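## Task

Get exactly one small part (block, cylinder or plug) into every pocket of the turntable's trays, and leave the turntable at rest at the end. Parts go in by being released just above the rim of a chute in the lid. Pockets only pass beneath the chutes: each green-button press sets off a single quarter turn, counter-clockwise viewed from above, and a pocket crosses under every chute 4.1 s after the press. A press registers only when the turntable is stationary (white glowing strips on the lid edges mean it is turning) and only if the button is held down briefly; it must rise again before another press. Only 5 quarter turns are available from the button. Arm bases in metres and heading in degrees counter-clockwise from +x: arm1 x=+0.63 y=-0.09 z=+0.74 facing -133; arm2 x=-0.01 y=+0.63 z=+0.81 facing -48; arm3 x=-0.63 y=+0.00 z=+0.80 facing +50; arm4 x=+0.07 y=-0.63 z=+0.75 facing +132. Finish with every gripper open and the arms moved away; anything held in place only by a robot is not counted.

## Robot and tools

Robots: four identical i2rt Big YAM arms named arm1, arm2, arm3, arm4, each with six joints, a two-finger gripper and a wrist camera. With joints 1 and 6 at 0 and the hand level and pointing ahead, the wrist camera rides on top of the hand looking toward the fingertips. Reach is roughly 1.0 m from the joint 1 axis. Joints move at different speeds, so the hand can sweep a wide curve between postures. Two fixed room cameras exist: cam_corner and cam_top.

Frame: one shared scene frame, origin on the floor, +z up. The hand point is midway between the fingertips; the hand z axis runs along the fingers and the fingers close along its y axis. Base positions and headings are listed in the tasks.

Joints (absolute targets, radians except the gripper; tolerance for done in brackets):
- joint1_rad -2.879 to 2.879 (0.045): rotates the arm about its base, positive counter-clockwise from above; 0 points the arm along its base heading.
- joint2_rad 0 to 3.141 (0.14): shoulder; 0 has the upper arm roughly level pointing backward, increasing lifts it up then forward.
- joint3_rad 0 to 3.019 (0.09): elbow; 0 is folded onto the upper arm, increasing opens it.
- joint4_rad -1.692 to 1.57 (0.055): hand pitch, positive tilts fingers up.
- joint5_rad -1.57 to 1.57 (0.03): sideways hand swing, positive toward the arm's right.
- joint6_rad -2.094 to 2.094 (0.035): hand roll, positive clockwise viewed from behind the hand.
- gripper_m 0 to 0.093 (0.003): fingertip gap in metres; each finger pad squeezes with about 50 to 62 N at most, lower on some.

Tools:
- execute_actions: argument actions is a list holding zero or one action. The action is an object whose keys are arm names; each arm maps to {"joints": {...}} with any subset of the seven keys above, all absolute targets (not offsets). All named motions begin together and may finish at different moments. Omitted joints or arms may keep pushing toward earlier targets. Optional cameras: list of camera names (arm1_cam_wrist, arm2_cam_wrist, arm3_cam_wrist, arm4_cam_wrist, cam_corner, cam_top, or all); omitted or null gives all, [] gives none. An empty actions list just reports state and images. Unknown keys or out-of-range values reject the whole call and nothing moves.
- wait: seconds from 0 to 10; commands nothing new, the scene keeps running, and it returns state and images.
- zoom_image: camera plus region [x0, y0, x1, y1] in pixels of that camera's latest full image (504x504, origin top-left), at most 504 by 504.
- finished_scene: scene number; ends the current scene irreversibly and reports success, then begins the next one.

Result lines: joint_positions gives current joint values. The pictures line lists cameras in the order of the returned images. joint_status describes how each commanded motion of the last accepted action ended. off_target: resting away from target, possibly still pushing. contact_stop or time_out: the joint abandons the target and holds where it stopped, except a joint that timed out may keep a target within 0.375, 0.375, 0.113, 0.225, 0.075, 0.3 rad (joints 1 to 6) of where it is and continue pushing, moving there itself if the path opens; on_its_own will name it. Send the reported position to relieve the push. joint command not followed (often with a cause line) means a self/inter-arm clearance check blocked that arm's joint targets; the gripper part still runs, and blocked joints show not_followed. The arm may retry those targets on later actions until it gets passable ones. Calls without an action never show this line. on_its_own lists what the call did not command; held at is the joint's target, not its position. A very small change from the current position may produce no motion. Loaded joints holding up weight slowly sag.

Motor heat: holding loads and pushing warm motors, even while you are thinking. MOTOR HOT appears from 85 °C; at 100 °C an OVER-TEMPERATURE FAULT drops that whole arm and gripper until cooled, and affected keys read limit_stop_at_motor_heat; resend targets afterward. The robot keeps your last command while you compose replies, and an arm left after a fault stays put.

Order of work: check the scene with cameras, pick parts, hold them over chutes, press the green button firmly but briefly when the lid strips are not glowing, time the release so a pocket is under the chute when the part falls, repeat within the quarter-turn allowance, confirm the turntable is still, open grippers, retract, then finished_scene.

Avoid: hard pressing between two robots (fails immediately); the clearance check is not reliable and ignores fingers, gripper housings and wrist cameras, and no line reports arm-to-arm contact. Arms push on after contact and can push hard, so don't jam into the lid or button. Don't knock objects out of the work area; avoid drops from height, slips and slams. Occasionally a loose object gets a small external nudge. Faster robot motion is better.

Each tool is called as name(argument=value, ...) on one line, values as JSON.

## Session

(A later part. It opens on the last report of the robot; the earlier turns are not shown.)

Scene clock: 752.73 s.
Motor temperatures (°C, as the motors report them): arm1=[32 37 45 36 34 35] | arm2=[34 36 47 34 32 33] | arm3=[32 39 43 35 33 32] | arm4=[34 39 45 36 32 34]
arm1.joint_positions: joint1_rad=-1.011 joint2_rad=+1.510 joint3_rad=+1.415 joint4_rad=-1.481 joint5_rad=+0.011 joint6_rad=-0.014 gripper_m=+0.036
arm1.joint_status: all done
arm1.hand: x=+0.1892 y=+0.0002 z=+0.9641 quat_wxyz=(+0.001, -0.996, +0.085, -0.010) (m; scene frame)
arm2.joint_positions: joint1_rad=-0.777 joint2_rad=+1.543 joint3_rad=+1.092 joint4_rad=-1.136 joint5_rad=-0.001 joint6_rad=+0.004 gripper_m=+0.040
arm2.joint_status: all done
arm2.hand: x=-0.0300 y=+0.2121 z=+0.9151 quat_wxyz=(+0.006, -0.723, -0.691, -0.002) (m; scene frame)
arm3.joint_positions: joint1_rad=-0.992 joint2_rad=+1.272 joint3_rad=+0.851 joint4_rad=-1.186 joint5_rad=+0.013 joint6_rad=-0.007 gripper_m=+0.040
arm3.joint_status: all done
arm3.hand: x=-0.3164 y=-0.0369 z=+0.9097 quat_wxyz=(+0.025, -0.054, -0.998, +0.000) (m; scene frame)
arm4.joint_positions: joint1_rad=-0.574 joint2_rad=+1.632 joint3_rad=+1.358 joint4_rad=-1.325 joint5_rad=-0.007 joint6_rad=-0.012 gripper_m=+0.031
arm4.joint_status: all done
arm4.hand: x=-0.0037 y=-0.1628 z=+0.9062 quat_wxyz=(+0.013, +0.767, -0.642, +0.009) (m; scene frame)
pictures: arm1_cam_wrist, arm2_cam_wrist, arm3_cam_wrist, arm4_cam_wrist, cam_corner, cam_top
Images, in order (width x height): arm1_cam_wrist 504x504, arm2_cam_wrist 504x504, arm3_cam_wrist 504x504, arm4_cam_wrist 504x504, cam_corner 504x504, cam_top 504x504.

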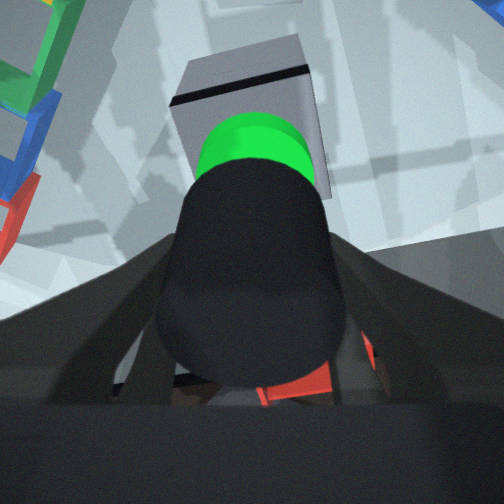

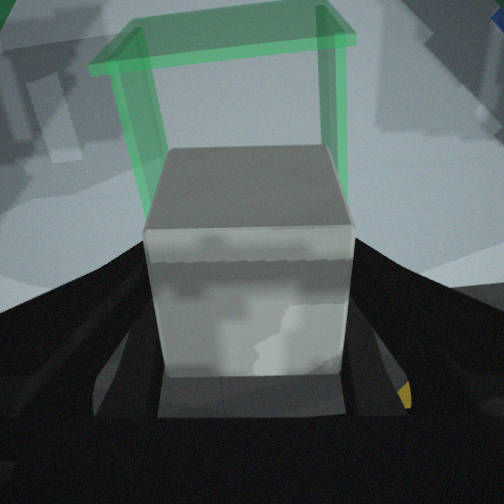

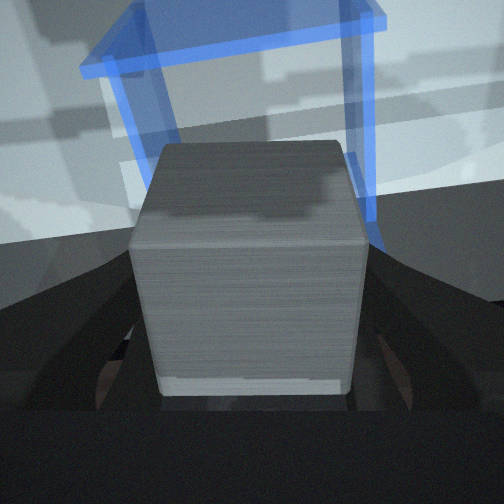

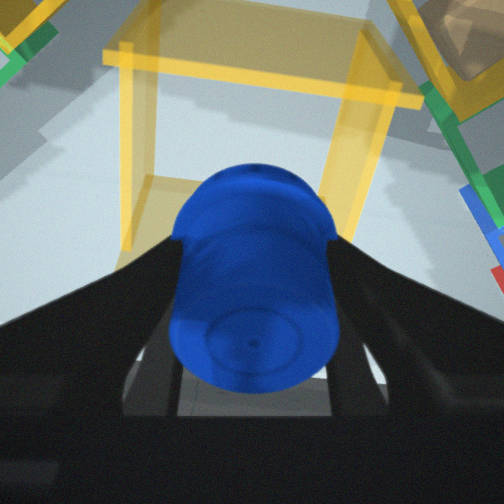

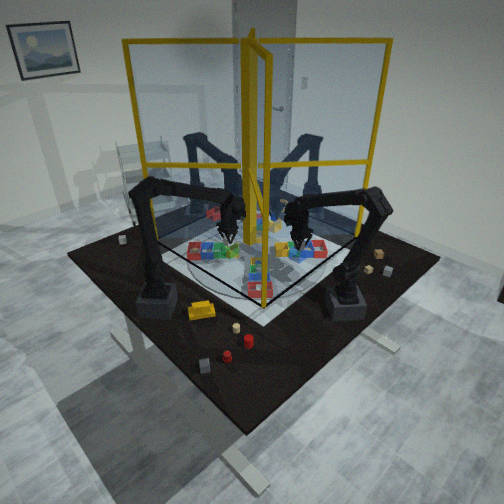

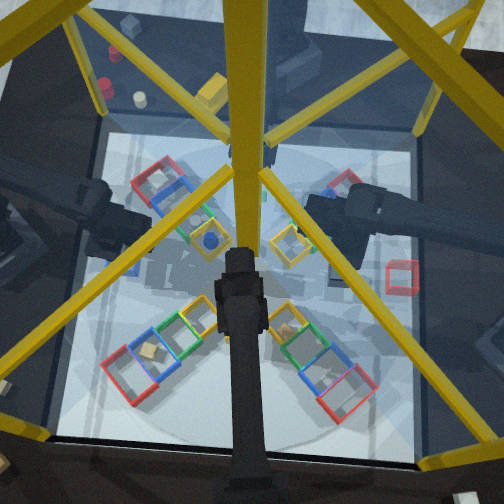

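execute_actions(actions=[{"arm1":{"joints":{"joint2_rad":1.64}}}], cameras=["cam_top"])

execute_actions(actions=[{"arm1":{"joints":{"joint1_rad":-1.133,"joint2_rad":1.16,"joint4_rad":-1.345}},"arm3":{"joints":{"joint1_rad":-1.012,"joint4_rad":-1.135}}}], cameras=[])

execute_actions(actions=[{"arm1":{"joints":{"joint3_rad":0.95}}}], cameras=[])

wait(seconds=0.65)

execute_actions(actions=[{"arm1":{"joints":{"gripper_m":0.093}},"arm2":{"joints":{"gripper_m":0.093}},"arm3":{"joints":{"gripper_m":0.093}},"arm4":{"joints":{"gripper_m":0.093}}}])

Scene clock: 776.27 s.
Motor temperatures (°C, as the motors report them): arm1=[32 37 47 35 34 35] | arm2=[34 37 48 34 32 33] | arm3=[32 38 44 35 33 32] | arm4=[34 39 46 36 32 34]
arm1.joint_positions: joint1_rad=-1.011 joint2_rad=+1.607 joint3_rad=+1.427 joint4_rad=-1.483 joint5_rad=+0.011 joint6_rad=-0.014 gripper_m=+0.036
arm1.joint_status: all done
arm1.hand: x=+0.1791 y=+0.0018 z=+0.9268 quat_wxyz=(-0.004, -0.995, +0.085, -0.054) (m; scene frame)
arm2.joint_positions: joint1_rad=-0.777 joint2_rad=+1.543 joint3_rad=+1.092 joint4_rad=-1.136 joint5_rad=-0.001 joint6_rad=+0.004 gripper_m=+0.040
arm2.joint_status: not commanded
arm2.hand: x=-0.0300 y=+0.2121 z=+0.9151 quat_wxyz=(+0.006, -0.723, -0.691, -0.002) (m; scene frame)
arm3.joint_positions: joint1_rad=-0.992 joint2_rad=+1.272 joint3_rad=+0.851 joint4_rad=-1.186 joint5_rad=+0.013 joint6_rad=-0.007 gripper_m=+0.040
arm3.joint_status: not commanded
arm3.hand: x=-0.3164 y=-0.0369 z=+0.9097 quat_wxyz=(+0.025, -0.054, -0.998, +0.000) (m; scene frame)
arm4.joint_positions: joint1_rad=-0.574 joint2_rad=+1.632 joint3_rad=+1.358 joint4_rad=-1.325 joint5_rad=-0.007 joint6_rad=-0.012 gripper_m=+0.031
arm4.joint_status: not commanded
arm4.hand: x=-0.0037 y=-0.1628 z=+0.9062 quat_wxyz=(+0.013, +0.767, -0.642, +0.009) (m; scene frame)
pictures: cam_top
Images, in order (width x height): cam_top 504x504.

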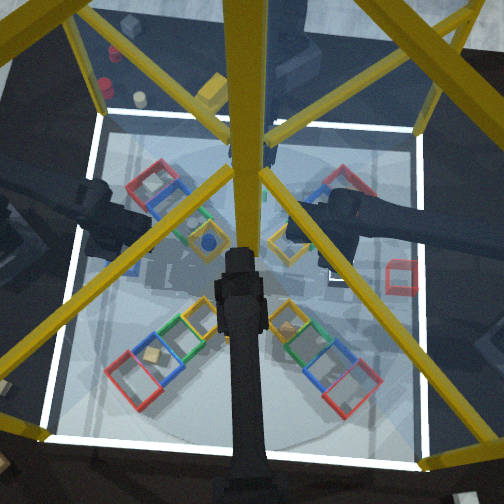

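Scene clock: 777.87 s.
Motor temperatures (°C, as the motors report them): arm1=[32 37 47 35 34 35] | arm2=[34 37 48 34 32 33] | arm3=[32 38 44 35 33 32] | arm4=[34 39 46 36 32 34]
arm1.joint_positions: joint1_rad=-1.141 joint2_rad=+1.160 joint3_rad=+1.427 joint4_rad=-1.359 joint5_rad=+0.011 joint6_rad=-0.014 gripper_m=+0.036
arm1.joint_status: all done
arm1.hand: x=+0.2311 y=+0.0481 z=+1.1210 quat_wxyz=(+0.040, -0.962, +0.148, +0.226) (m; scene frame)
arm2.joint_positions: joint1_rad=-0.777 joint2_rad=+1.543 joint3_rad=+1.092 joint4_rad=-1.136 joint5_rad=-0.001 joint6_rad=+0.004 gripper_m=+0.040
arm2.joint_status: not commanded
arm2.hand: x=-0.0300 y=+0.2121 z=+0.9151 quat_wxyz=(+0.006, -0.723, -0.691, -0.002) (m; scene frame)
arm3.joint_positions: joint1_rad=-1.005 joint2_rad=+1.272 joint3_rad=+0.851 joint4_rad=-1.154 joint5_rad=+0.013 joint6_rad=-0.007 gripper_m=+0.040
arm3.joint_status: all done
arm3.hand: x=-0.3090 y=-0.0422 z=+0.9094 quat_wxyz=(+0.009, -0.061, -0.998, +0.002) (m; scene frame)
arm4.joint_positions: joint1_rad=-0.574 joint2_rad=+1.632 joint3_rad=+1.358 joint4_rad=-1.325 joint5_rad=-0.007 joint6_rad=-0.012 gripper_m=+0.031
arm4.joint_status: not commanded
arm4.hand: x=-0.0037 y=-0.1628 z=+0.9062 quat_wxyz=(+0.013, +0.767, -0.642, +0.009) (m; scene frame)
pictures: none
No camera images: the call's "cameras" was empty. Leave "cameras" out to get every camera's image.

Scene clock: 779.03 s.
Motor temperatures (°C, as the motors report them): arm1=[32 37 47 36 34 35] | arm2=[34 37 48 34 32 33] | arm3=[32 38 44 35 33 32] | arm4=[34 39 46 35 32 34]
arm1.joint_positions: joint1_rad=-1.141 joint2_rad=+1.158 joint3_rad=+0.953 joint4_rad=-1.355 joint5_rad=+0.011 joint6_rad=-0.014 gripper_m=+0.036
arm1.joint_status: all done
arm1.hand: x=+0.3346 y=+0.0133 z=+0.9168 quat_wxyz=(+0.002, -0.989, +0.150, -0.003) (m; scene frame)
arm2.joint_positions: joint1_rad=-0.777 joint2_rad=+1.543 joint3_rad=+1.092 joint4_rad=-1.136 joint5_rad=-0.001 joint6_rad=+0.004 gripper_m=+0.040
arm2.joint_status: not commanded
arm2.hand: x=-0.0300 y=+0.2121 z=+0.9151 quat_wxyz=(+0.006, -0.723, -0.691, -0.002) (m; scene frame)
arm3.joint_positions: joint1_rad=-1.005 joint2_rad=+1.272 joint3_rad=+0.851 joint4_rad=-1.154 joint5_rad=+0.013 joint6_rad=-0.007 gripper_m=+0.040
arm3.joint_status: not commanded
arm3.hand: x=-0.3090 y=-0.0422 z=+0.9094 quat_wxyz=(+0.009, -0.061, -0.998, +0.002) (m; scene frame)
arm4.joint_positions: joint1_rad=-0.574 joint2_rad=+1.632 joint3_rad=+1.358 joint4_rad=-1.325 joint5_rad=-0.007 joint6_rad=-0.012 gripper_m=+0.031
arm4.joint_status: not commanded
arm4.hand: x=-0.0037 y=-0.1628 z=+0.9062 quat_wxyz=(+0.013, +0.767, -0.642, +0.009) (m; scene frame)
pictures: none
No camera images: the call's "cameras" was empty. Leave "cameras" out to get every camera's image.

Scene clock: 779.70 s.
Motor temperatures (°C, as the motors report them): arm1=[32 37 47 36 34 35] | arm2=[34 37 48 34 32 33] | arm3=[32 38 44 35 33 32] | arm4=[34 39 46 35 32 34]
arm1.joint_positions: joint1_rad=-1.141 joint2_rad=+1.158 joint3_rad=+0.953 joint4_rad=-1.355 joint5_rad=+0.011 joint6_rad=-0.014 gripper_m=+0.036
arm1.joint_status: all done
arm1.hand: x=+0.3346 y=+0.0133 z=+0.9168 quat_wxyz=(+0.002, -0.989, +0.150, -0.003) (m; scene frame)
arm2.joint_positions: joint1_rad=-0.777 joint2_rad=+1.543 joint3_rad=+1.092 joint4_rad=-1.136 joint5_rad=-0.001 joint6_rad=+0.004 gripper_m=+0.040
arm2.joint_status: not commanded
arm2.hand: x=-0.0300 y=+0.2121 z=+0.9151 quat_wxyz=(+0.006, -0.723, -0.691, -0.002) (m; scene frame)
arm3.joint_positions: joint1_rad=-1.005 joint2_rad=+1.272 joint3_rad=+0.851 joint4_rad=-1.154 joint5_rad=+0.013 joint6_rad=-0.007 gripper_m=+0.040
arm3.joint_status: not commanded
arm3.hand: x=-0.3090 y=-0.0422 z=+0.9094 quat_wxyz=(+0.009, -0.061, -0.998, +0.002) (m; scene frame)
arm4.joint_positions: joint1_rad=-0.574 joint2_rad=+1.632 joint3_rad=+1.358 joint4_rad=-1.325 joint5_rad=-0.007 joint6_rad=-0.012 gripper_m=+0.031
arm4.joint_status: not commanded
arm4.hand: x=-0.0037 y=-0.1628 z=+0.9062 quat_wxyz=(+0.013, +0.767, -0.642, +0.009) (m; scene frame)
wait: 0.67 s; at rest by 0.27 s
pictures: arm1_cam_wrist, arm2_cam_wrist, arm3_cam_wrist, arm4_cam_wrist, cam_corner, cam_top
Images, in order (width x height): arm1_cam_wrist 504x504, arm2_cam_wrist 504x504, arm3_cam_wrist 504x504, arm4_cam_wrist 504x504, cam_corner 504x504, cam_top 504x504.

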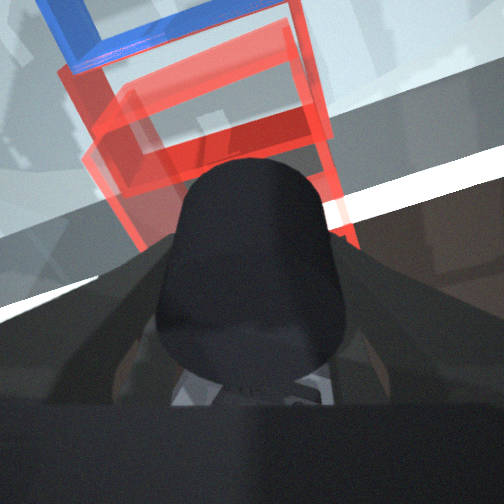

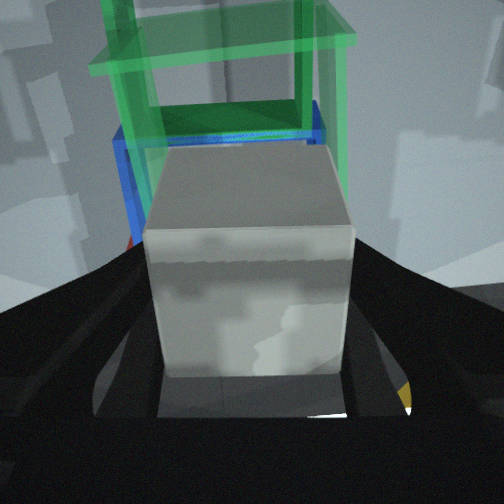

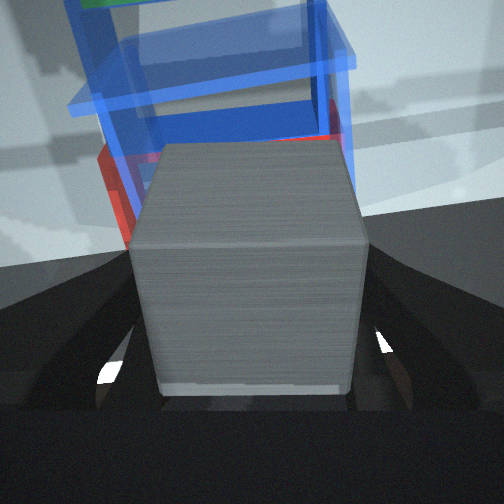

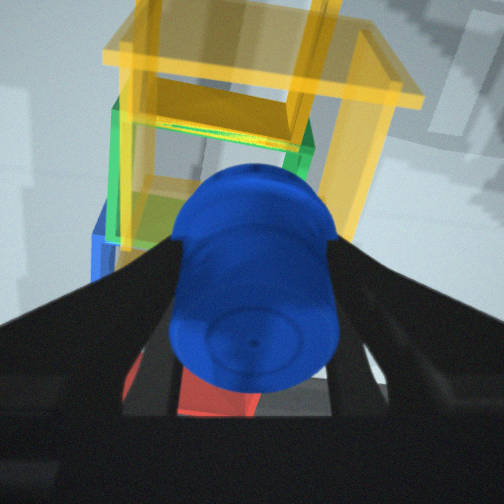

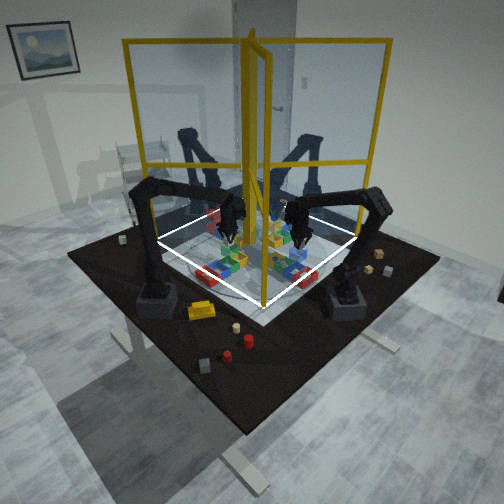

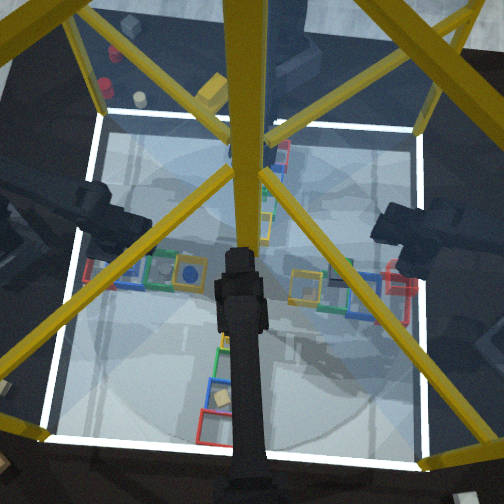

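Scene clock: 780.37 s.
Motor temperatures (°C, as the motors report them): arm1=[32 37 47 36 34 35] | arm2=[34 37 48 34 32 33] | arm3=[32 38 44 35 33 32] | arm4=[34 39 46 35 32 34]
arm1.joint_positions: joint1_rad=-1.141 joint2_rad=+1.158 joint3_rad=+0.953 joint4_rad=-1.355 joint5_rad=+0.011 joint6_rad=-0.014 gripper_m=+0.093
arm1.joint_status: all done
arm1.hand: x=+0.3346 y=+0.0133 z=+0.9168 quat_wxyz=(+0.002, -0.989, +0.150, -0.003) (m; scene frame)
arm2.joint_positions: joint1_rad=-0.777 joint2_rad=+1.543 joint3_rad=+1.092 joint4_rad=-1.136 joint5_rad=-0.001 joint6_rad=+0.004 gripper_m=+0.093
arm2.joint_status: all done
arm2.hand: x=-0.0300 y=+0.2121 z=+0.9151 quat_wxyz=(+0.006, -0.723, -0.691, -0.002) (m; scene frame)
arm3.joint_positions: joint1_rad=-1.005 joint2_rad=+1.271 joint3_rad=+0.851 joint4_rad=-1.154 joint5_rad=+0.013 joint6_rad=-0.007 gripper_m=+0.093
arm3.joint_status: all done
arm3.hand: x=-0.3090 y=-0.0422 z=+0.9095 quat_wxyz=(+0.009, -0.061, -0.998, +0.002) (m; scene frame)
arm4.joint_positions: joint1_rad=-0.574 joint2_rad=+1.632 joint3_rad=+1.358 joint4_rad=-1.325 joint5_rad=-0.007 joint6_rad=-0.012 gripper_m=+0.093
arm4.joint_status: all done
arm4.hand: x=-0.0037 y=-0.1628 z=+0.9062 quat_wxyz=(+0.013, +0.767, -0.642, +0.009) (m; scene frame)
pictures: arm1_cam_wrist, arm2_cam_wrist, arm3_cam_wrist, arm4_cam_wrist, cam_corner, cam_top
Images, in order (width x height): arm1_cam_wrist 504x504, arm2_cam_wrist 504x504, arm3_cam_wrist 504x504, arm4_cam_wrist 504x504, cam_corner 504x504, cam_top 504x504.

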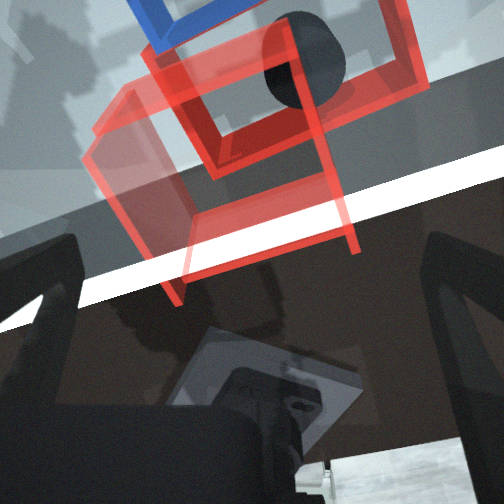

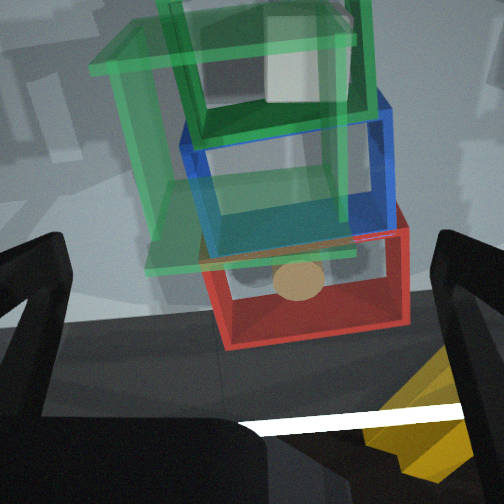

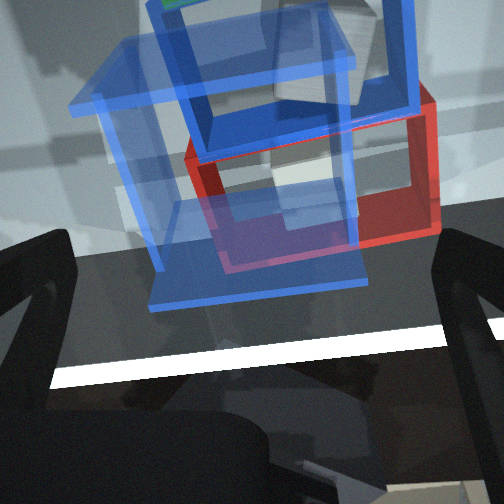

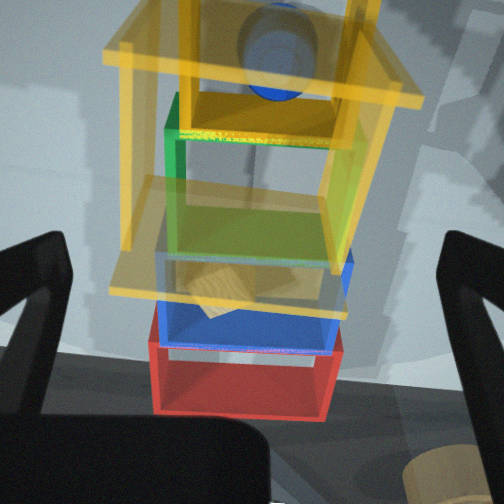

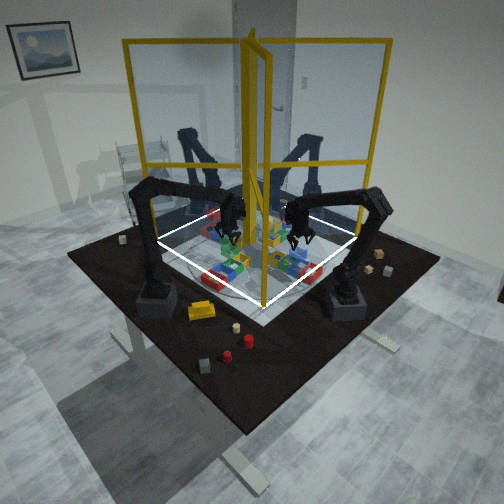

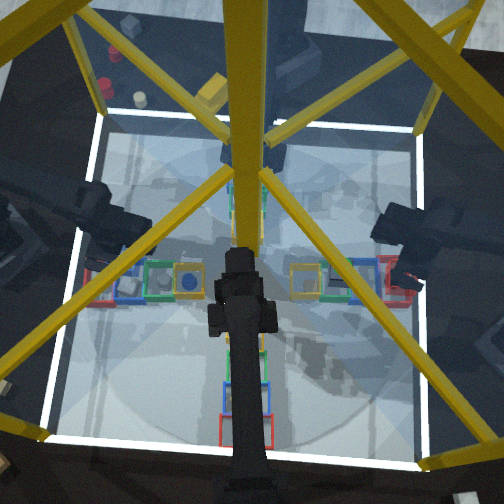

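zoom_image(camera="cam_top", region=[300, 0, 504, 140])

zoom_image(camera="cam_corner", region=[60, 200, 260, 330])

zoom_image(camera="cam_corner", region=[300, 200, 460, 320])

Region (300, 0, 504, 140) of cam_top's 504x504 image, scaled by 2.471, with more detail than that image has; it fills the top 346 rows of this view, and the rest is white.

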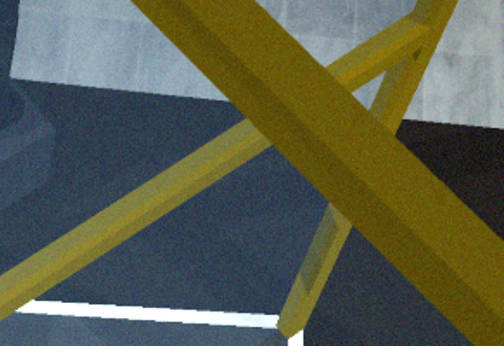

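Region (60, 200, 260, 330) of cam_corner's 504x504 image, scaled by 2.520, with more detail than that image has; it fills the top 328 rows of this view, and the rest is white.

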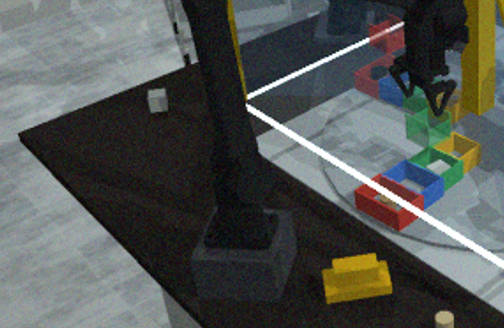

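Region (300, 200, 460, 320) of cam_corner's 504x504 image, scaled by 3.150, with more detail than that image has; it fills the top 378 rows of this view, and the rest is white.

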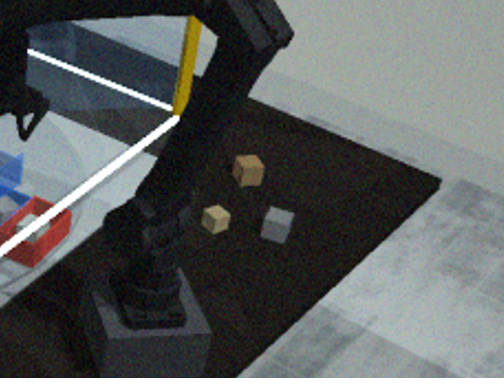

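execute_actions(actions=[{"arm1":{"joints":{"joint1_rad":0.615,"joint2_rad":0.85,"joint4_rad":-1.5}},"arm2":{"joints":{"joint1_rad":-2.208,"joint2_rad":0.85,"joint4_rad":-1.6}},"arm3":{"joints":{"joint1_rad":-2.445,"joint2_rad":0.85,"joint4_rad":-1.55}},"arm4":{"joints":{"joint1_rad":0.672,"joint2_rad":0.85,"joint4_rad":-1.6}}}], cameras=[])

execute_actions(actions=[{"arm1":{"joints":{"joint2_rad":1.612,"joint3_rad":1.13,"joint4_rad":-1.075}},"arm2":{"joints":{"joint2_rad":1.645,"joint3_rad":1.11,"joint4_rad":-1.015}},"arm3":{"joints":{"joint2_rad":1.615,"joint3_rad":1.215,"joint4_rad":-1.125}},"arm4":{"joints":{"joint2_rad":1.275,"joint3_rad":0.735,"joint4_rad":-1.012}}}])

Scene clock: 826.57 s.
Motor temperatures (°C, as the motors report them): arm1=[32 36 46 35 34 35] | arm2=[34 37 49 34 32 33] | arm3=[32 38 45 35 33 32] | arm4=[34 40 46 35 32 34]
arm1.joint_positions: joint1_rad=+0.610 joint2_rad=+0.844 joint3_rad=+0.953 joint4_rad=-1.484 joint5_rad=+0.009 joint6_rad=-0.014 gripper_m=+0.093
arm1.joint_status: all done
arm1.hand: x=+0.5914 y=-0.3295 z=+1.0017 quat_wxyz=(-0.069, -0.745, -0.659, +0.075) (m; scene frame)
arm2.joint_positions: joint1_rad=-2.205 joint2_rad=+0.844 joint3_rad=+1.092 joint4_rad=-1.589 joint5_rad=-0.001 joint6_rad=+0.005 gripper_m=+0.093
arm2.joint_status: all done
arm2.hand: x=-0.2570 y=+0.6067 z=+1.1293 quat_wxyz=(-0.009, -0.992, -0.048, +0.118) (m; scene frame)
arm3.joint_positions: joint1_rad=-2.441 joint2_rad=+0.842 joint3_rad=+0.851 joint4_rad=-1.534 joint5_rad=+0.013 joint6_rad=-0.006 gripper_m=+0.093
arm3.joint_status: all done
arm3.hand: x=-0.6288 y=-0.2124 z=+1.0171 quat_wxyz=(-0.003, -0.703, -0.711, +0.021) (m; scene frame)
arm4.joint_positions: joint1_rad=+0.664 joint2_rad=+0.846 joint3_rad=+1.358 joint4_rad=-1.595 joint5_rad=-0.009 joint6_rad=-0.012 gripper_m=+0.093
arm4.joint_status: all done
arm4.hand: x=-0.1910 y=-0.5854 z=+1.1809 quat_wxyz=(-0.017, +0.968, -0.075, -0.241) (m; scene frame)
pictures: none
No camera images: the call's "cameras" was empty. Leave "cameras" out to get every camera's image.

Scene clock: 828.10 s.
Motor temperatures (°C, as the motors report them): arm1=[32 36 46 35 34 35] | arm2=[34 37 49 34 32 33] | arm3=[32 38 45 35 33 32] | arm4=[34 39 46 36 32 34]
arm1.joint_positions: joint1_rad=+0.610 joint2_rad=+1.613 joint3_rad=+1.115 joint4_rad=-1.090 joint5_rad=+0.009 joint6_rad=-0.014 gripper_m=+0.093
arm1.joint_status: all done
arm1.hand: x=+0.5687 y=-0.5181 z=+0.8215 quat_wxyz=(+0.001, -0.748, -0.664, -0.005) (m; scene frame)
arm2.joint_positions: joint1_rad=-2.205 joint2_rad=+1.643 joint3_rad=+1.092 joint4_rad=-1.027 joint5_rad=-0.001 joint6_rad=+0.005 gripper_m=+0.093
arm2.joint_status: all done
arm2.hand: x=-0.4512 y=+0.5857 z=+0.8750 quat_wxyz=(-0.002, -0.999, -0.049, +0.000) (m; scene frame)
arm3.joint_positions: joint1_rad=-2.441 joint2_rad=+1.631 joint3_rad=+1.191 joint4_rad=-1.141 joint5_rad=+0.013 joint6_rad=-0.006 gripper_m=+0.093
arm3.joint_status: all done
arm3.hand: x=-0.6290 y=-0.4530 z=+0.8945 quat_wxyz=(+0.016, -0.703, -0.711, +0.001) (m; scene frame)
arm4.joint_positions: joint1_rad=+0.664 joint2_rad=+1.289 joint3_rad=+0.741 joint4_rad=-1.022 joint5_rad=-0.009 joint6_rad=-0.012 gripper_m=+0.093
arm4.joint_status: all done
arm4.hand: x=-0.2287 y=-0.5796 z=+0.8200 quat_wxyz=(+0.005, +0.997, -0.078, +0.000) (m; scene frame)
pictures: arm1_cam_wrist, arm2_cam_wrist, arm3_cam_wrist, arm4_cam_wrist, cam_corner, cam_top
Images, in order (width x height): arm1_cam_wrist 504x504, arm2_cam_wrist 504x504, arm3_cam_wrist 504x504, arm4_cam_wrist 504x504, cam_corner 504x504, cam_top 504x504.

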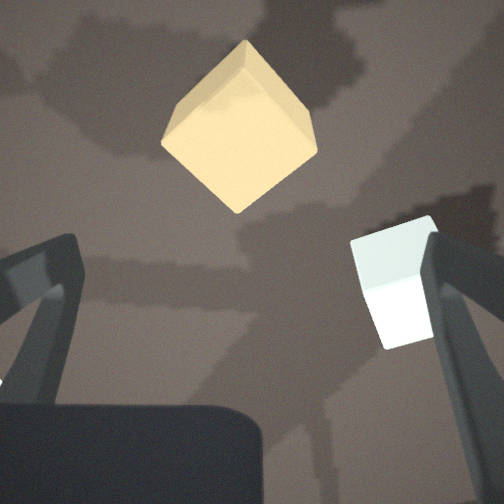

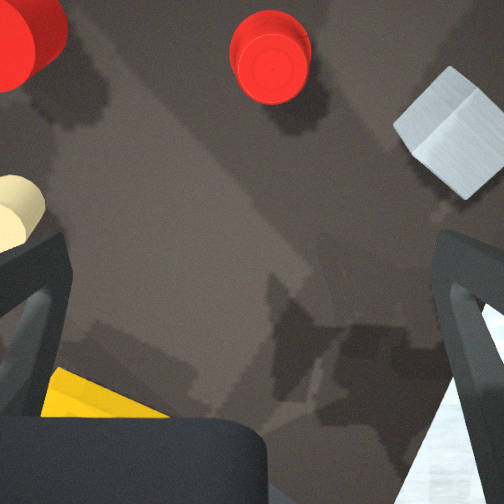

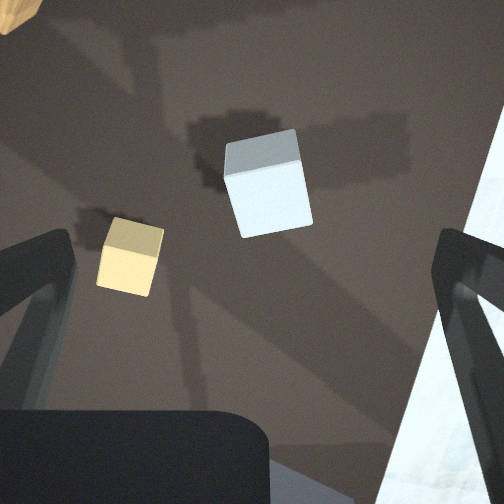

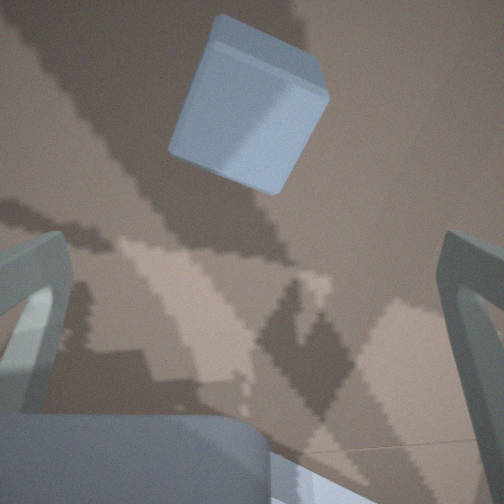

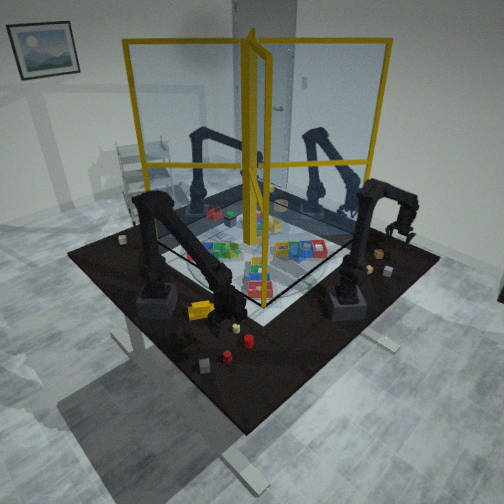

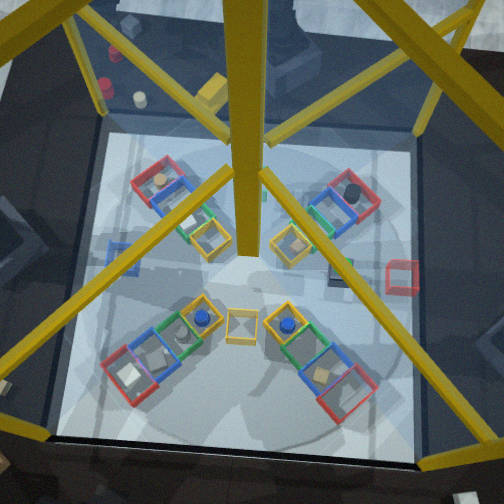

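execute_actions(actions=[{"arm1":{"joints":{"joint1_rad":0.627,"joint2_rad":1.737,"joint3_rad":1.011,"joint4_rad":-0.832,"joint6_rad":-0.72}},"arm2":{"joints":{"joint1_rad":-2.232,"joint2_rad":1.918,"joint3_rad":1.022,"joint4_rad":-0.66}},"arm3":{"joints":{"joint1_rad":-2.482,"joint2_rad":1.744,"joint3_rad":0.83,"joint4_rad":-0.628,"joint6_rad":-0.255}},"arm4":{"joints":{"joint2_rad":1.48,"joint3_rad":0.651,"joint4_rad":-0.722,"joint6_rad":0.40}}}], cameras=["arm1_cam_wrist","arm2_cam_wrist","arm3_cam_wrist","arm4_cam_wrist"])

Scene clock: 862.03 s.
Motor temperatures (°C, as the motors report them): arm1=[32 37 46 35 34 35] | arm2=[34 38 50 34 32 33] | arm3=[32 39 45 35 33 32] | arm4=[34 38 44 36 32 34]
arm1.joint_positions: joint1_rad=+0.618 joint2_rad=+1.741 joint3_rad=+1.009 joint4_rad=-0.848 joint5_rad=+0.009 joint6_rad=-0.711 gripper_m=+0.093
arm1.joint_status: all done
arm1.hand: x=+0.5736 y=-0.5176 z=+0.7354 quat_wxyz=(-0.003, -0.473, -0.881, -0.001) (m; scene frame)
arm2.joint_positions: joint1_rad=-2.229 joint2_rad=+1.920 joint3_rad=+1.013 joint4_rad=-0.671 joint5_rad=-0.001 joint6_rad=+0.005 gripper_m=+0.093
arm2.joint_status: all done
arm2.hand: x=-0.4617 y=+0.5950 z=+0.7345 quat_wxyz=(-0.002, -0.999, -0.037, +0.000) (m; scene frame)
arm3.joint_positions: joint1_rad=-2.482 joint2_rad=+1.760 joint3_rad=+0.824 joint4_rad=-0.646 joint5_rad=+0.013 joint6_rad=-0.247 gripper_m=+0.093
arm3.joint_status: all done
arm3.hand: x=-0.6469 y=-0.3791 z=+0.7359 quat_wxyz=(+0.017, -0.628, -0.778, -0.001) (m; scene frame)
arm4.joint_positions: joint1_rad=+0.664 joint2_rad=+1.491 joint3_rad=+0.654 joint4_rad=-0.733 joint5_rad=-0.009 joint6_rad=+0.384 gripper_m=+0.093
arm4.joint_status: all done
arm4.hand: x=-0.2364 y=-0.5785 z=+0.7358 quat_wxyz=(+0.005, +0.962, -0.272, +0.000) (m; scene frame)
pictures: arm1_cam_wrist, arm2_cam_wrist, arm3_cam_wrist, arm4_cam_wrist
Images, in order (width x height): arm1_cam_wrist 504x504, arm2_cam_wrist 504x504, arm3_cam_wrist 504x504, arm4_cam_wrist 504x504.

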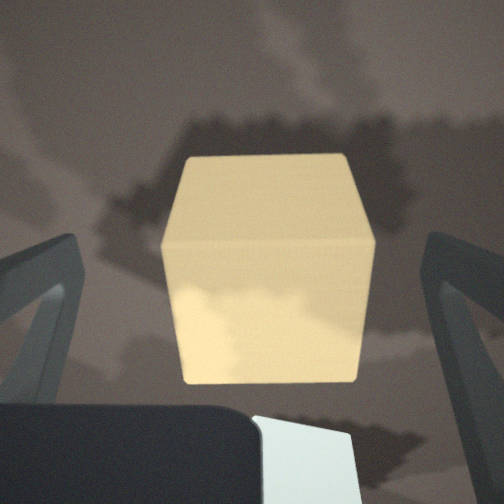

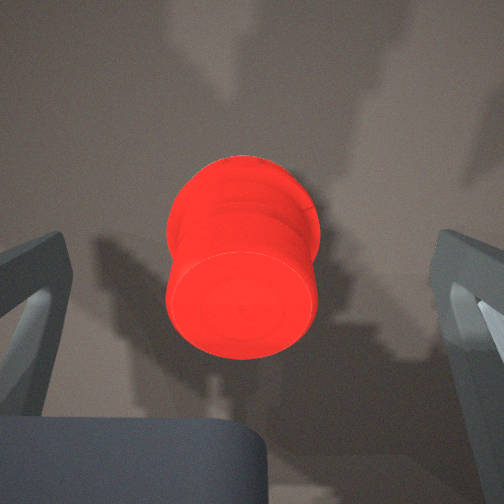

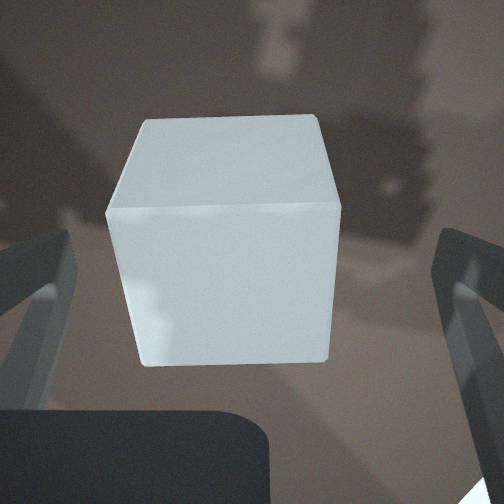

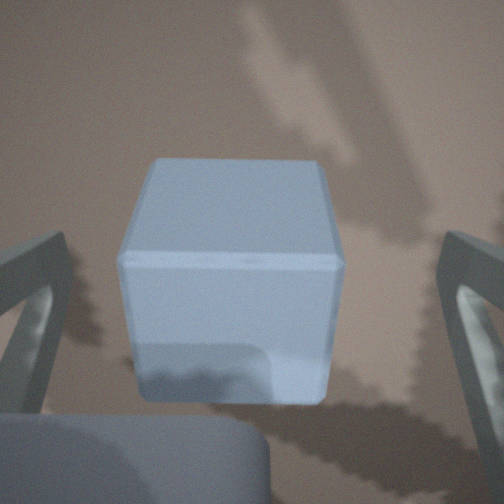

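execute_actions(actions=[])

Scene clock: 884.20 s.
Motor temperatures (°C, as the motors report them): arm1=[32 38 45 35 34 35] | arm2=[34 38 48 34 32 33] | arm3=[32 39 43 35 33 32] | arm4=[34 38 43 36 32 34]
arm1.joint_positions: joint1_rad=+0.618 joint2_rad=+1.741 joint3_rad=+1.009 joint4_rad=-0.848 joint5_rad=+0.009 joint6_rad=-0.712 gripper_m=+0.093
arm1.joint_status: all done
arm1.hand: x=+0.5736 y=-0.5176 z=+0.7354 quat_wxyz=(-0.003, -0.473, -0.881, -0.001) (m; scene frame)
arm2.joint_positions: joint1_rad=-2.229 joint2_rad=+1.920 joint3_rad=+1.013 joint4_rad=-0.671 joint5_rad=-0.001 joint6_rad=+0.005 gripper_m=+0.093
arm2.joint_status: all done
arm2.hand: x=-0.4617 y=+0.5950 z=+0.7345 quat_wxyz=(-0.002, -0.999, -0.037, +0.000) (m; scene frame)
arm3.joint_positions: joint1_rad=-2.482 joint2_rad=+1.760 joint3_rad=+0.824 joint4_rad=-0.646 joint5_rad=+0.013 joint6_rad=-0.247 gripper_m=+0.093
arm3.joint_status: all done
arm3.hand: x=-0.6469 y=-0.3791 z=+0.7359 quat_wxyz=(+0.017, -0.628, -0.778, -0.001) (m; scene frame)
arm4.joint_positions: joint1_rad=+0.664 joint2_rad=+1.491 joint3_rad=+0.654 joint4_rad=-0.733 joint5_rad=-0.009 joint6_rad=+0.384 gripper_m=+0.093
arm4.joint_status: all done
arm4.hand: x=-0.2364 y=-0.5785 z=+0.7358 quat_wxyz=(+0.005, +0.962, -0.272, +0.000) (m; scene frame)
pictures: arm1_cam_wrist, arm2_cam_wrist, arm3_cam_wrist, arm4_cam_wrist, cam_corner, cam_top
Images, in order (width x height): arm1_cam_wrist 504x504, arm2_cam_wrist 504x504, arm3_cam_wrist 504x504, arm4_cam_wrist 504x504, cam_corner 504x504, cam_top 504x504.

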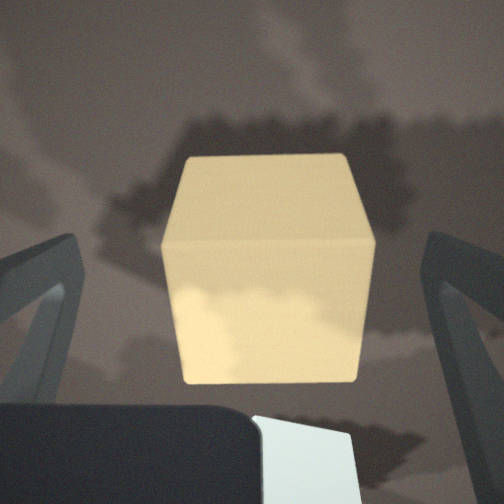

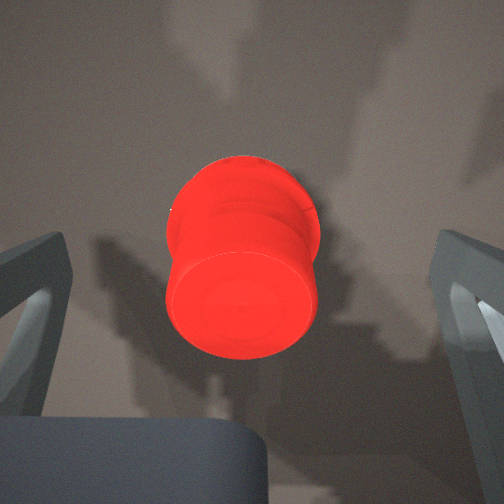

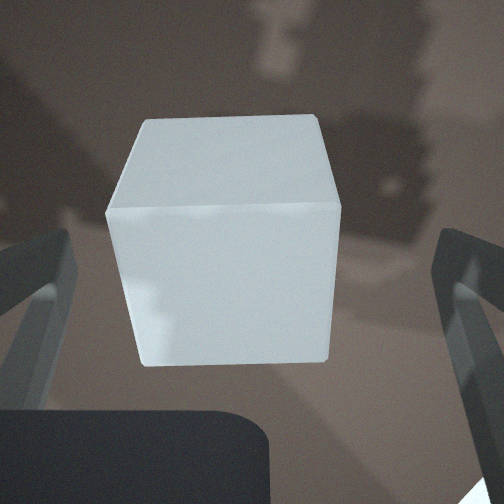

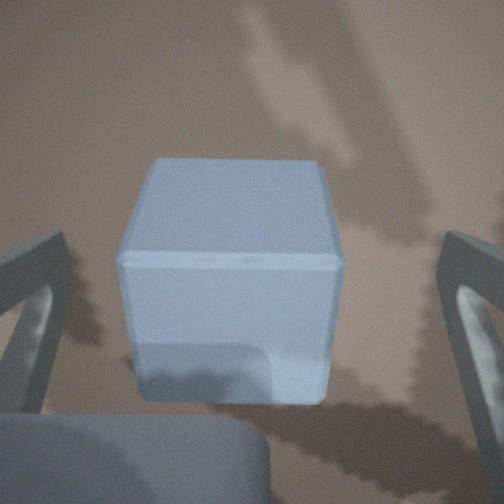

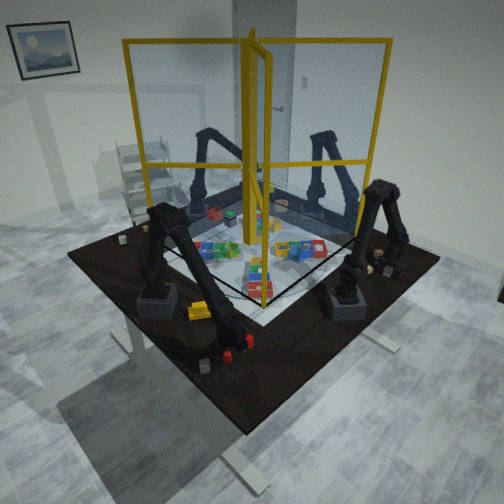

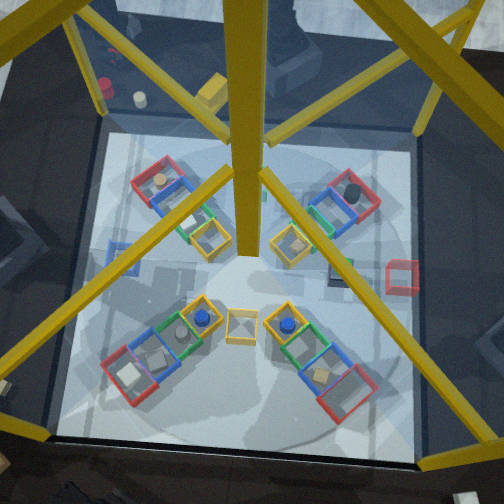

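execute_actions(actions=[{"arm1":{"joints":{"gripper_m":0.026}},"arm2":{"joints":{"gripper_m":0.02}},"arm3":{"joints":{"gripper_m":0.027}},"arm4":{"joints":{"gripper_m":0.026}}}], cameras=[])

execute_actions(actions=[{"arm1":{"joints":{"joint2_rad":0.85,"joint3_rad":1.43,"joint4_rad":-1.65}},"arm2":{"joints":{"joint2_rad":0.85,"joint3_rad":1.2,"joint4_rad":-1.6}},"arm3":{"joints":{"joint2_rad":0.85,"joint3_rad":0.95,"joint4_rad":-1.55}},"arm4":{"joints":{"joint2_rad":0.85,"joint3_rad":1.45,"joint4_rad":-1.65}}}], cameras=["cam_top","cam_corner"])

Scene clock: 899.17 s.
Motor temperatures (°C, as the motors report them): arm1=[32 38 44 35 34 35] | arm2=[34 38 47 34 32 33] | arm3=[32 39 43 35 33 32] | arm4=[34 38 43 36 32 34]
arm1.joint_positions: joint1_rad=+0.618 joint2_rad=+1.741 joint3_rad=+1.009 joint4_rad=-0.848 joint5_rad=+0.010 joint6_rad=-0.713 gripper_m=+0.039
arm1.joint_status: gripper_m off_target (ended at +0.039, target +0.026)
arm1.hand: x=+0.5735 y=-0.5177 z=+0.7354 quat_wxyz=(-0.002, -0.472, -0.881, -0.001) (m; scene frame)
arm2.joint_positions: joint1_rad=-2.229 joint2_rad=+1.920 joint3_rad=+1.013 joint4_rad=-0.671 joint5_rad=-0.001 joint6_rad=+0.005 gripper_m=+0.028
arm2.joint_status: gripper_m off_target (ended at +0.028, target +0.020)
arm2.hand: x=-0.4617 y=+0.5949 z=+0.7345 quat_wxyz=(-0.003, -0.999, -0.037, +0.000) (m; scene frame)
arm3.joint_positions: joint1_rad=-2.482 joint2_rad=+1.760 joint3_rad=+0.824 joint4_rad=-0.646 joint5_rad=+0.012 joint6_rad=-0.248 gripper_m=+0.039
arm3.joint_status: gripper_m off_target (ended at +0.039, target +0.027)
arm3.hand: x=-0.6468 y=-0.3793 z=+0.7359 quat_wxyz=(+0.016, -0.628, -0.778, -0.001) (m; scene frame)
arm4.joint_positions: joint1_rad=+0.664 joint2_rad=+1.491 joint3_rad=+0.654 joint4_rad=-0.732 joint5_rad=-0.009 joint6_rad=+0.386 gripper_m=+0.039
arm4.joint_status: gripper_m off_target (ended at +0.039, target +0.026)
arm4.hand: x=-0.2365 y=-0.5785 z=+0.7358 quat_wxyz=(+0.005, +0.962, -0.273, +0.000) (m; scene frame)
pictures: none
No camera images: the call's "cameras" was empty. Leave "cameras" out to get every camera's image.

Scene clock: 900.80 s.
Motor temperatures (°C, as the motors report them): arm1=[32 38 45 35 34 35] | arm2=[34 38 48 34 32 33] | arm3=[32 39 43 35 33 32] | arm4=[34 38 44 36 32 34]
arm1.joint_positions: joint1_rad=+0.618 joint2_rad=+0.848 joint3_rad=+1.431 joint4_rad=-1.634 joint5_rad=+0.010 joint6_rad=-0.713 gripper_m=+0.039
arm1.joint_status: all done
arm1.hand: x=+0.5887 y=-0.3426 z=+1.1990 quat_wxyz=(-0.096, -0.459, -0.849, +0.243) (m; scene frame)
arm2.joint_positions: joint1_rad=-2.229 joint2_rad=+0.844 joint3_rad=+1.179 joint4_rad=-1.590 joint5_rad=-0.001 joint6_rad=+0.005 gripper_m=+0.028
arm2.joint_status: all done
arm2.hand: x=-0.2679 y=+0.6119 z=+1.1671 quat_wxyz=(-0.009, -0.986, -0.036, +0.161) (m; scene frame)
arm3.joint_positions: joint1_rad=-2.482 joint2_rad=+0.853 joint3_rad=+0.909 joint4_rad=-1.535 joint5_rad=+0.012 joint6_rad=-0.248 gripper_m=+0.039
arm3.joint_status: all done
arm3.hand: x=-0.6375 y=-0.2267 z=+1.0384 quat_wxyz=(-0.015, -0.627, -0.778, +0.040) (m; scene frame)
arm4.joint_positions: joint1_rad=+0.664 joint2_rad=+0.857 joint3_rad=+1.415 joint4_rad=-1.645 joint5_rad=-0.009 joint6_rad=+0.386 gripper_m=+0.039
arm4.joint_status: all done
arm4.hand: x=-0.1849 y=-0.5864 z=+1.1978 quat_wxyz=(+0.031, +0.934, -0.264, -0.238) (m; scene frame)
pictures: cam_corner, cam_top
Images, in order (width x height): cam_corner 504x504, cam_top 504x504.

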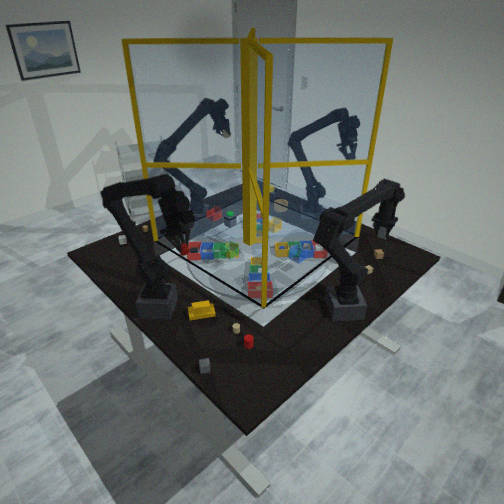

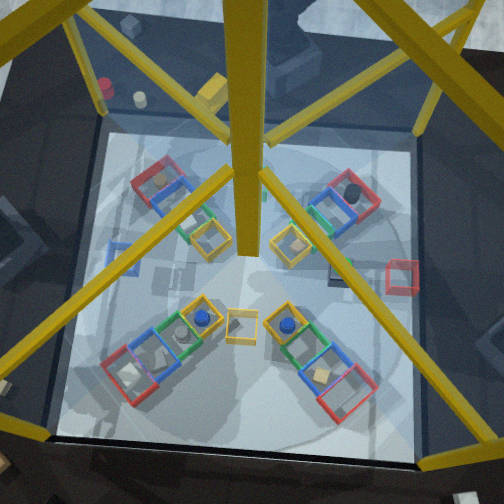

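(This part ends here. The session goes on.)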